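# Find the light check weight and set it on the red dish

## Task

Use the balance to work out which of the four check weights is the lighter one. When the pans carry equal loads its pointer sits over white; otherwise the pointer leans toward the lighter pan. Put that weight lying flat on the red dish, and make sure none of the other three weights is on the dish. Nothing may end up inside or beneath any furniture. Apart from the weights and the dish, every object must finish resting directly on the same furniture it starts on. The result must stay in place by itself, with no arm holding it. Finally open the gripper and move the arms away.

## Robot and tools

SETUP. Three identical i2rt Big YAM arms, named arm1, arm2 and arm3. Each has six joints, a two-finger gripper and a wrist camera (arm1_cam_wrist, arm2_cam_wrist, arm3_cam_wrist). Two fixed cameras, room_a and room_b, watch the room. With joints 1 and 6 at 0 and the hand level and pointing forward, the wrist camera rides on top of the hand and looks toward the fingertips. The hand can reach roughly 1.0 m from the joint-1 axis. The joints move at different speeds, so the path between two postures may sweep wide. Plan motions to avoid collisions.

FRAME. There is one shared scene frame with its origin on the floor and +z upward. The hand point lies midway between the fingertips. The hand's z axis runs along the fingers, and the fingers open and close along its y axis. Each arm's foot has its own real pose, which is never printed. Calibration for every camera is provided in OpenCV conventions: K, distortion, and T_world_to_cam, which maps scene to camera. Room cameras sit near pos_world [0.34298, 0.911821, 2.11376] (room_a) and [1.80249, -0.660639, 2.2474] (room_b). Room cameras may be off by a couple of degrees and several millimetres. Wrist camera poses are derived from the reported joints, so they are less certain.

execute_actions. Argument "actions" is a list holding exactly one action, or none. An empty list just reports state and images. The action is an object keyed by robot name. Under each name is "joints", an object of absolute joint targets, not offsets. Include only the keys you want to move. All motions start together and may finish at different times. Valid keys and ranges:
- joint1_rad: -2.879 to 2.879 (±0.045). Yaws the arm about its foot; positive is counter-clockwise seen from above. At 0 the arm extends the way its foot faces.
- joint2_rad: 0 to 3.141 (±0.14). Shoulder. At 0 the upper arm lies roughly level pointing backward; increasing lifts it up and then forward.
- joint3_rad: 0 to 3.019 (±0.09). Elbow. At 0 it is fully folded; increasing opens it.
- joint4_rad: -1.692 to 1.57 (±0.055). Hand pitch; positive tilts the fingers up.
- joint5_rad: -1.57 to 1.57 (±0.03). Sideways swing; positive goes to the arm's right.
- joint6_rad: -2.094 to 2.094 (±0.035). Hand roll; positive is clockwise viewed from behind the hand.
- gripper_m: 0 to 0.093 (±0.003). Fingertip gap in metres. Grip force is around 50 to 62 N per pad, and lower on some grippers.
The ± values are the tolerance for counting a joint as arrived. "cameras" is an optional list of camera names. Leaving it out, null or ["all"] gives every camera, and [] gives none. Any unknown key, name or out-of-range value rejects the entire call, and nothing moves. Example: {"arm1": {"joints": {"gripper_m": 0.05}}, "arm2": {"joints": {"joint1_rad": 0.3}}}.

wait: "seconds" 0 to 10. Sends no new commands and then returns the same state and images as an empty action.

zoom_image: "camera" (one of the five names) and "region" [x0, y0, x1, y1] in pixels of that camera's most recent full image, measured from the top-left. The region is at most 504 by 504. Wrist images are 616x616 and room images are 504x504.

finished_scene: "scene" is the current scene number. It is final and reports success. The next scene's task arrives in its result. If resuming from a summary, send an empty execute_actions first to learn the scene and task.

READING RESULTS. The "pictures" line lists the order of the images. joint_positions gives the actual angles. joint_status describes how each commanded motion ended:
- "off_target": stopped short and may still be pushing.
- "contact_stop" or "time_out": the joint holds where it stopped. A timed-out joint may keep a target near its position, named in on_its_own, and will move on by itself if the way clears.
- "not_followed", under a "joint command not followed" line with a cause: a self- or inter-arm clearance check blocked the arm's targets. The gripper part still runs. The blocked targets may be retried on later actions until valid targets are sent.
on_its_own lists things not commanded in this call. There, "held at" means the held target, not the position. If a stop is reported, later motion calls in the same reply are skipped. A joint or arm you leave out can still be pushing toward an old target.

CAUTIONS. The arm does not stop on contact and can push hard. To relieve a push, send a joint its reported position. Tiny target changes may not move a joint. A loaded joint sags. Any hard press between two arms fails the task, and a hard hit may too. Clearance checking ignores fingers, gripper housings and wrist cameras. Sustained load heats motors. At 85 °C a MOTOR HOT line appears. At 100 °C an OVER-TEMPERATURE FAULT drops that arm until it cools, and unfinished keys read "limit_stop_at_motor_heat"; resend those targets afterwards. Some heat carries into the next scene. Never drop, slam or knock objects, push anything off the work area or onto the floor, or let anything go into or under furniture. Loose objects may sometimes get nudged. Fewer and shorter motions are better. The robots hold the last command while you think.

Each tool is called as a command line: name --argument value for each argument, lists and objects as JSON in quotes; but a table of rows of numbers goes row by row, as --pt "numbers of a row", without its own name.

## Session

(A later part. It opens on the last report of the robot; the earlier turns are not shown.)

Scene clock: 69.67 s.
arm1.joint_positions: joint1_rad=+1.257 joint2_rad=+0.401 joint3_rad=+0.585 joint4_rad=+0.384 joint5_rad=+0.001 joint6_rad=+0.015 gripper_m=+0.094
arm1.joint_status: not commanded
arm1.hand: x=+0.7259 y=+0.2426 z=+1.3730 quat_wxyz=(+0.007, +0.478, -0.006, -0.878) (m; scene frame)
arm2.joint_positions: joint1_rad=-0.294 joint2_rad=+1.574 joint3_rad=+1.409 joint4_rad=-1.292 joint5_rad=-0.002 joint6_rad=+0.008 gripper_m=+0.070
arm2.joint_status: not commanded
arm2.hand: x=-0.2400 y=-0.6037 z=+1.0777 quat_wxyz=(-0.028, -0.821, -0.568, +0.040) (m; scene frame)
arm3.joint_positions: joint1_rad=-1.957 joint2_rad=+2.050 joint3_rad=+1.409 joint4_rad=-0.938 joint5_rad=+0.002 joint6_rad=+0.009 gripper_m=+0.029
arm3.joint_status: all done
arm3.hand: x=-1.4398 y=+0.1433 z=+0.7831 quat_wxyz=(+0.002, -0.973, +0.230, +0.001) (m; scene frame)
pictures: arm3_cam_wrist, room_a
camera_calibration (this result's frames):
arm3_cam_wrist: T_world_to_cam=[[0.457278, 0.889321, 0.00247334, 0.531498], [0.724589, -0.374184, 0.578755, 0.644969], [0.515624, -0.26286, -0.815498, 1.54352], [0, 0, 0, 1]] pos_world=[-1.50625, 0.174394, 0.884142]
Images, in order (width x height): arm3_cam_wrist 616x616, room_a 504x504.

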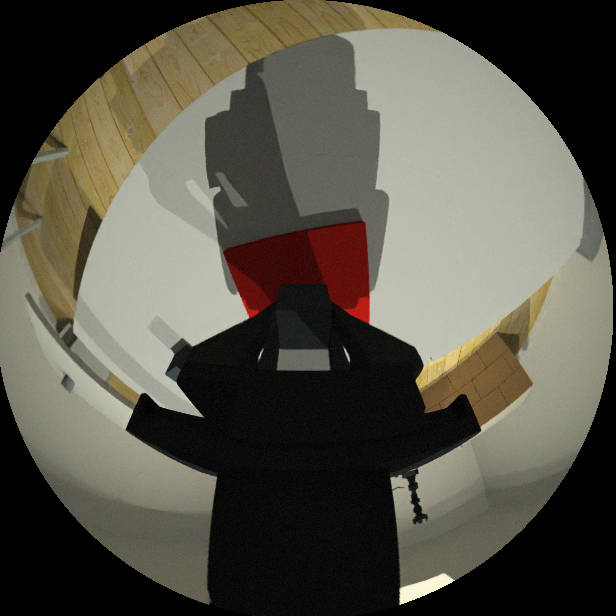

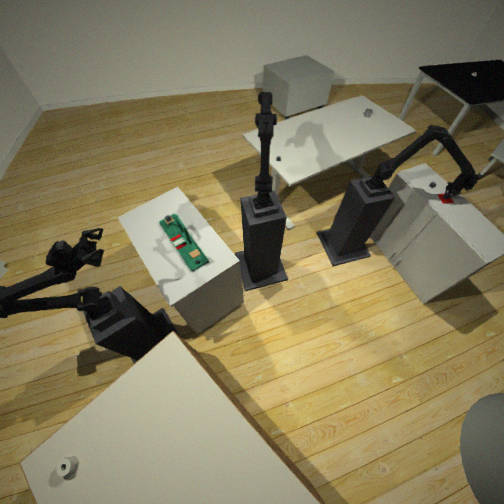

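zoom_image --camera "arm3_cam_wrist" --region '[254, 240, 354, 340]'

Region (254, 240, 354, 340) of arm3_cam_wrist's 616x616 image, scaled by 5.040, with more detail than that image has.

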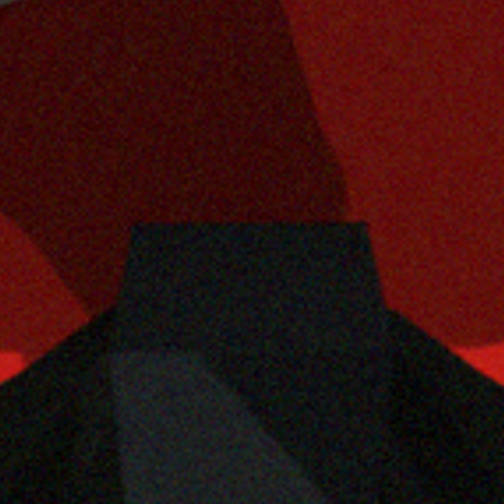

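execute_actions --actions '[{"arm3": {"joints": {"joint3_rad": 1.399}}}]' --cameras '["arm3_cam_wrist"]'

zoom_image --camera "arm3_cam_wrist" --region '[254, 240, 354, 340]'

Scene clock: 70.67 s.
arm1.joint_positions: joint1_rad=+1.257 joint2_rad=+0.401 joint3_rad=+0.585 joint4_rad=+0.384 joint5_rad=+0.001 joint6_rad=+0.015 gripper_m=+0.094
arm1.joint_status: not commanded
arm1.hand: x=+0.7259 y=+0.2426 z=+1.3730 quat_wxyz=(+0.007, +0.478, -0.006, -0.878) (m; scene frame)
arm2.joint_positions: joint1_rad=-0.294 joint2_rad=+1.574 joint3_rad=+1.409 joint4_rad=-1.292 joint5_rad=-0.002 joint6_rad=+0.008 gripper_m=+0.070
arm2.joint_status: not commanded
arm2.hand: x=-0.2400 y=-0.6037 z=+1.0777 quat_wxyz=(-0.028, -0.821, -0.568, +0.040) (m; scene frame)
arm3.joint_positions: joint1_rad=-1.957 joint2_rad=+2.050 joint3_rad=+1.401 joint4_rad=-0.937 joint5_rad=+0.002 joint6_rad=+0.009 gripper_m=+0.029
arm3.joint_status: all done
arm3.hand: x=-1.4364 y=+0.1417 z=+0.7806 quat_wxyz=(+0.001, -0.973, +0.230, -0.003) (m; scene frame)
pictures: arm3_cam_wrist
camera_calibration (this result's frames):
arm3_cam_wrist: T_world_to_cam=[[0.457267, 0.889325, 0.00262742, 0.531289], [0.720598, -0.37224, 0.584959, 0.632531], [0.521197, -0.265589, -0.811059, 1.54416], [0, 0, 0, 1]] pos_world=[-1.50355, 0.173076, 0.881002]
Images, in order (width x height): arm3_cam_wrist 616x616.

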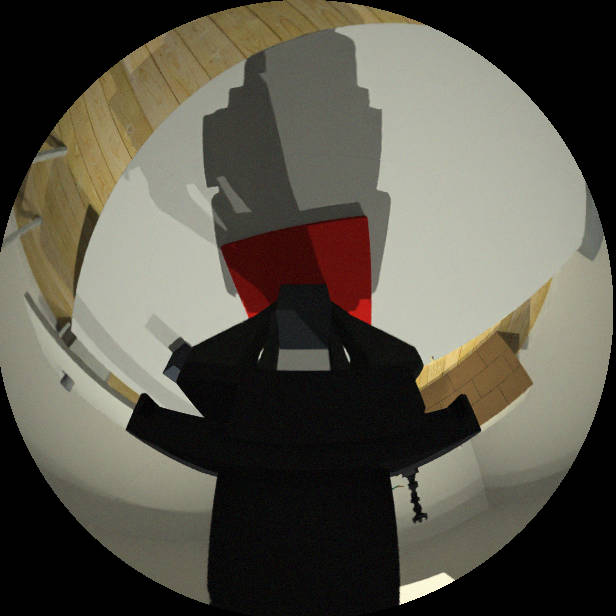

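Region (254, 240, 354, 340) of arm3_cam_wrist's 616x616 image, scaled by 5.040, with more detail than that image has.

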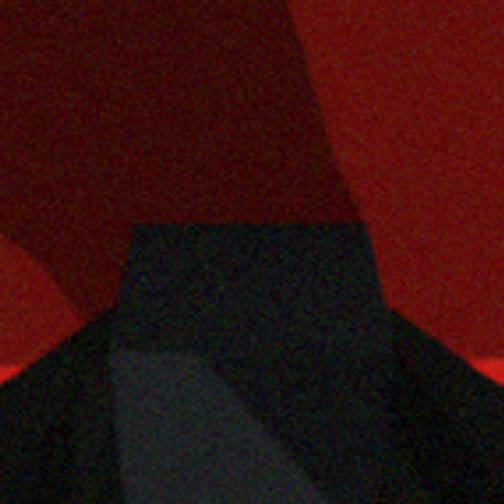

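The shadow now meets the cube's corner, so the gap is under about 1 mm. I'll open the gripper.

execute_actions --actions '[{"arm3": {"joints": {"gripper_m": 0.06}}}]' --cameras '["arm3_cam_wrist"]'

Scene clock: 71.33 s.
arm1.joint_positions: joint1_rad=+1.257 joint2_rad=+0.401 joint3_rad=+0.585 joint4_rad=+0.384 joint5_rad=+0.001 joint6_rad=+0.015 gripper_m=+0.094
arm1.joint_status: not commanded
arm1.hand: x=+0.7259 y=+0.2426 z=+1.3730 quat_wxyz=(+0.007, +0.478, -0.006, -0.878) (m; scene frame)
arm2.joint_positions: joint1_rad=-0.294 joint2_rad=+1.574 joint3_rad=+1.409 joint4_rad=-1.292 joint5_rad=-0.002 joint6_rad=+0.008 gripper_m=+0.070
arm2.joint_status: not commanded
arm2.hand: x=-0.2400 y=-0.6037 z=+1.0777 quat_wxyz=(-0.028, -0.821, -0.568, +0.040) (m; scene frame)
arm3.joint_positions: joint1_rad=-1.957 joint2_rad=+2.050 joint3_rad=+1.401 joint4_rad=-0.937 joint5_rad=+0.002 joint6_rad=+0.008 gripper_m=+0.060
arm3.joint_status: all done
arm3.hand: x=-1.4364 y=+0.1417 z=+0.7806 quat_wxyz=(+0.001, -0.973, +0.230, -0.003) (m; scene frame)
pictures: arm3_cam_wrist
camera_calibration (this result's frames):
arm3_cam_wrist: T_world_to_cam=[[0.456928, 0.8895, 0.00262552, 0.530779], [0.720739, -0.371964, 0.58496, 0.632695], [0.521298, -0.265392, -0.811058, 1.54427], [0, 0, 0, 1]] pos_world=[-1.50356, 0.17305, 0.881002]
Images, in order (width x height): arm3_cam_wrist 616x616.

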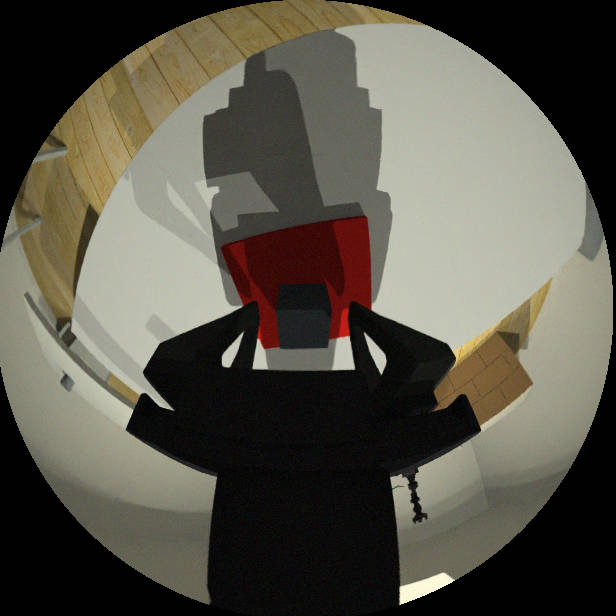

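execute_actions --actions '[{"arm3": {"joints": {"joint2_rad": 1.75}}}]'

Scene clock: 72.80 s.
arm1.joint_positions: joint1_rad=+1.257 joint2_rad=+0.401 joint3_rad=+0.585 joint4_rad=+0.384 joint5_rad=+0.001 joint6_rad=+0.015 gripper_m=+0.094
arm1.joint_status: not commanded
arm1.hand: x=+0.7259 y=+0.2426 z=+1.3730 quat_wxyz=(+0.007, +0.478, -0.006, -0.878) (m; scene frame)
arm2.joint_positions: joint1_rad=-0.294 joint2_rad=+1.574 joint3_rad=+1.409 joint4_rad=-1.292 joint5_rad=-0.002 joint6_rad=+0.008 gripper_m=+0.070
arm2.joint_status: not commanded
arm2.hand: x=-0.2400 y=-0.6037 z=+1.0777 quat_wxyz=(-0.028, -0.821, -0.568, +0.040) (m; scene frame)
arm3.joint_positions: joint1_rad=-1.957 joint2_rad=+1.720 joint3_rad=+1.388 joint4_rad=-0.935 joint5_rad=+0.002 joint6_rad=+0.008 gripper_m=+0.060
arm3.joint_status: all done
arm3.hand: x=-1.4555 y=+0.1508 z=+0.9585 quat_wxyz=(+0.036, -0.961, +0.227, +0.153) (m; scene frame)
pictures: arm1_cam_wrist, arm2_cam_wrist, arm3_cam_wrist, room_a, room_b
camera_calibration (this result's frames):
arm1_cam_wrist: T_world_to_cam=[[-0.0031264, 0.999845, -0.0173287, -0.216386], [0.0634352, -0.0170956, -0.99784, 1.33378], [-0.997981, -0.0042189, -0.0633719, 0.938285], [0, 0, 0, 1]] pos_world=[0.851105, 0.243113, 1.38661]
arm2_cam_wrist: T_world_to_cam=[[-0.937297, 0.348474, -0.00640986, -0.00515354], [0.298839, 0.812986, 0.499749, 0.0326058], [0.179361, 0.466497, -0.866147, 1.38046], [0, 0, 0, 1]] pos_world=[-0.262173, -0.668691, 1.17935]
arm3_cam_wrist: T_world_to_cam=[[0.45648, 0.889726, -0.00368801, 0.536278], [0.849217, -0.434453, 0.300135, 1.01516], [0.265436, -0.140138, -0.953889, 1.44658], [0, 0, 0, 1]] pos_world=[-1.49087, 0.166622, 1.07717]
Images, in order (width x height): arm1_cam_wrist 616x616, arm2_cam_wrist 616x616, arm3_cam_wrist 616x616, room_a 504x504, room_b 504x504.

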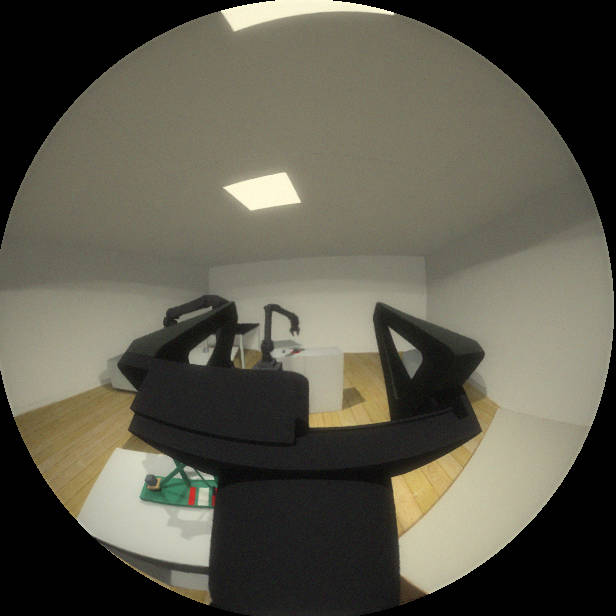

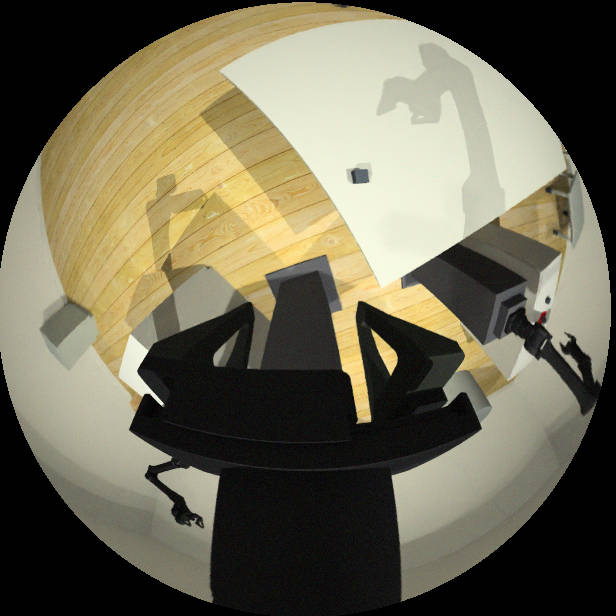

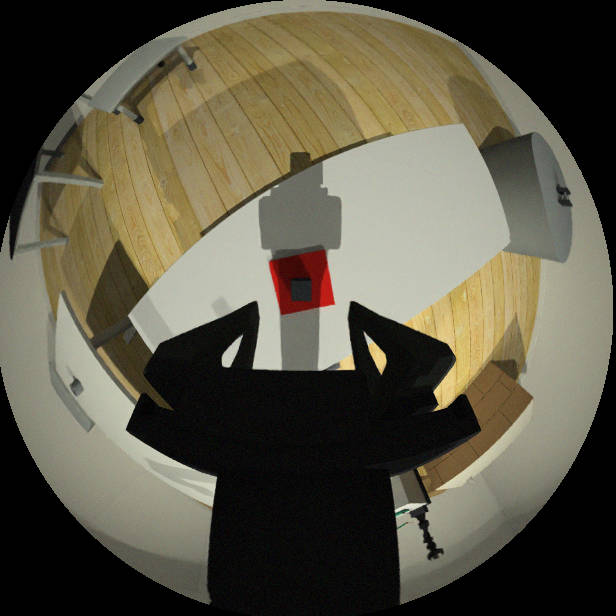

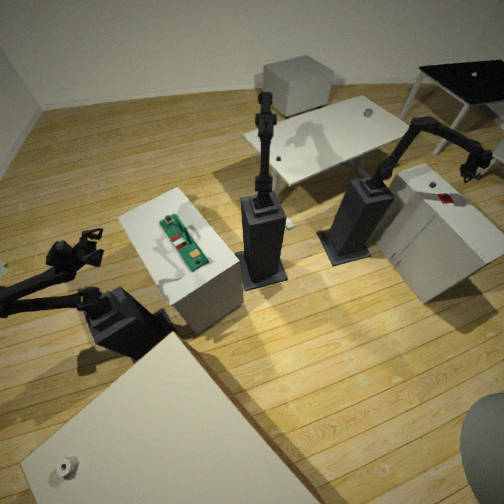

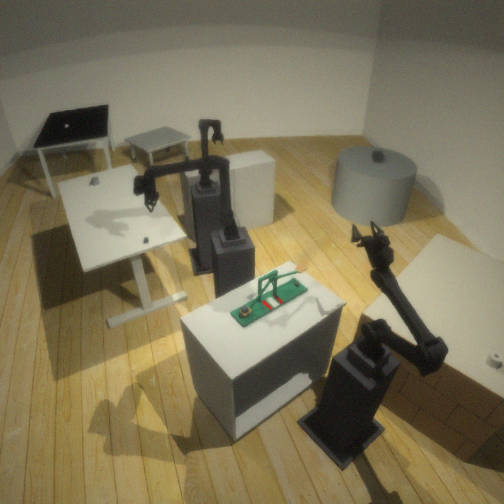

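The light cube is sitting flat on the dish and the arm is clear of it.

finished_scene --scene 2

The scene is finished: the task was done.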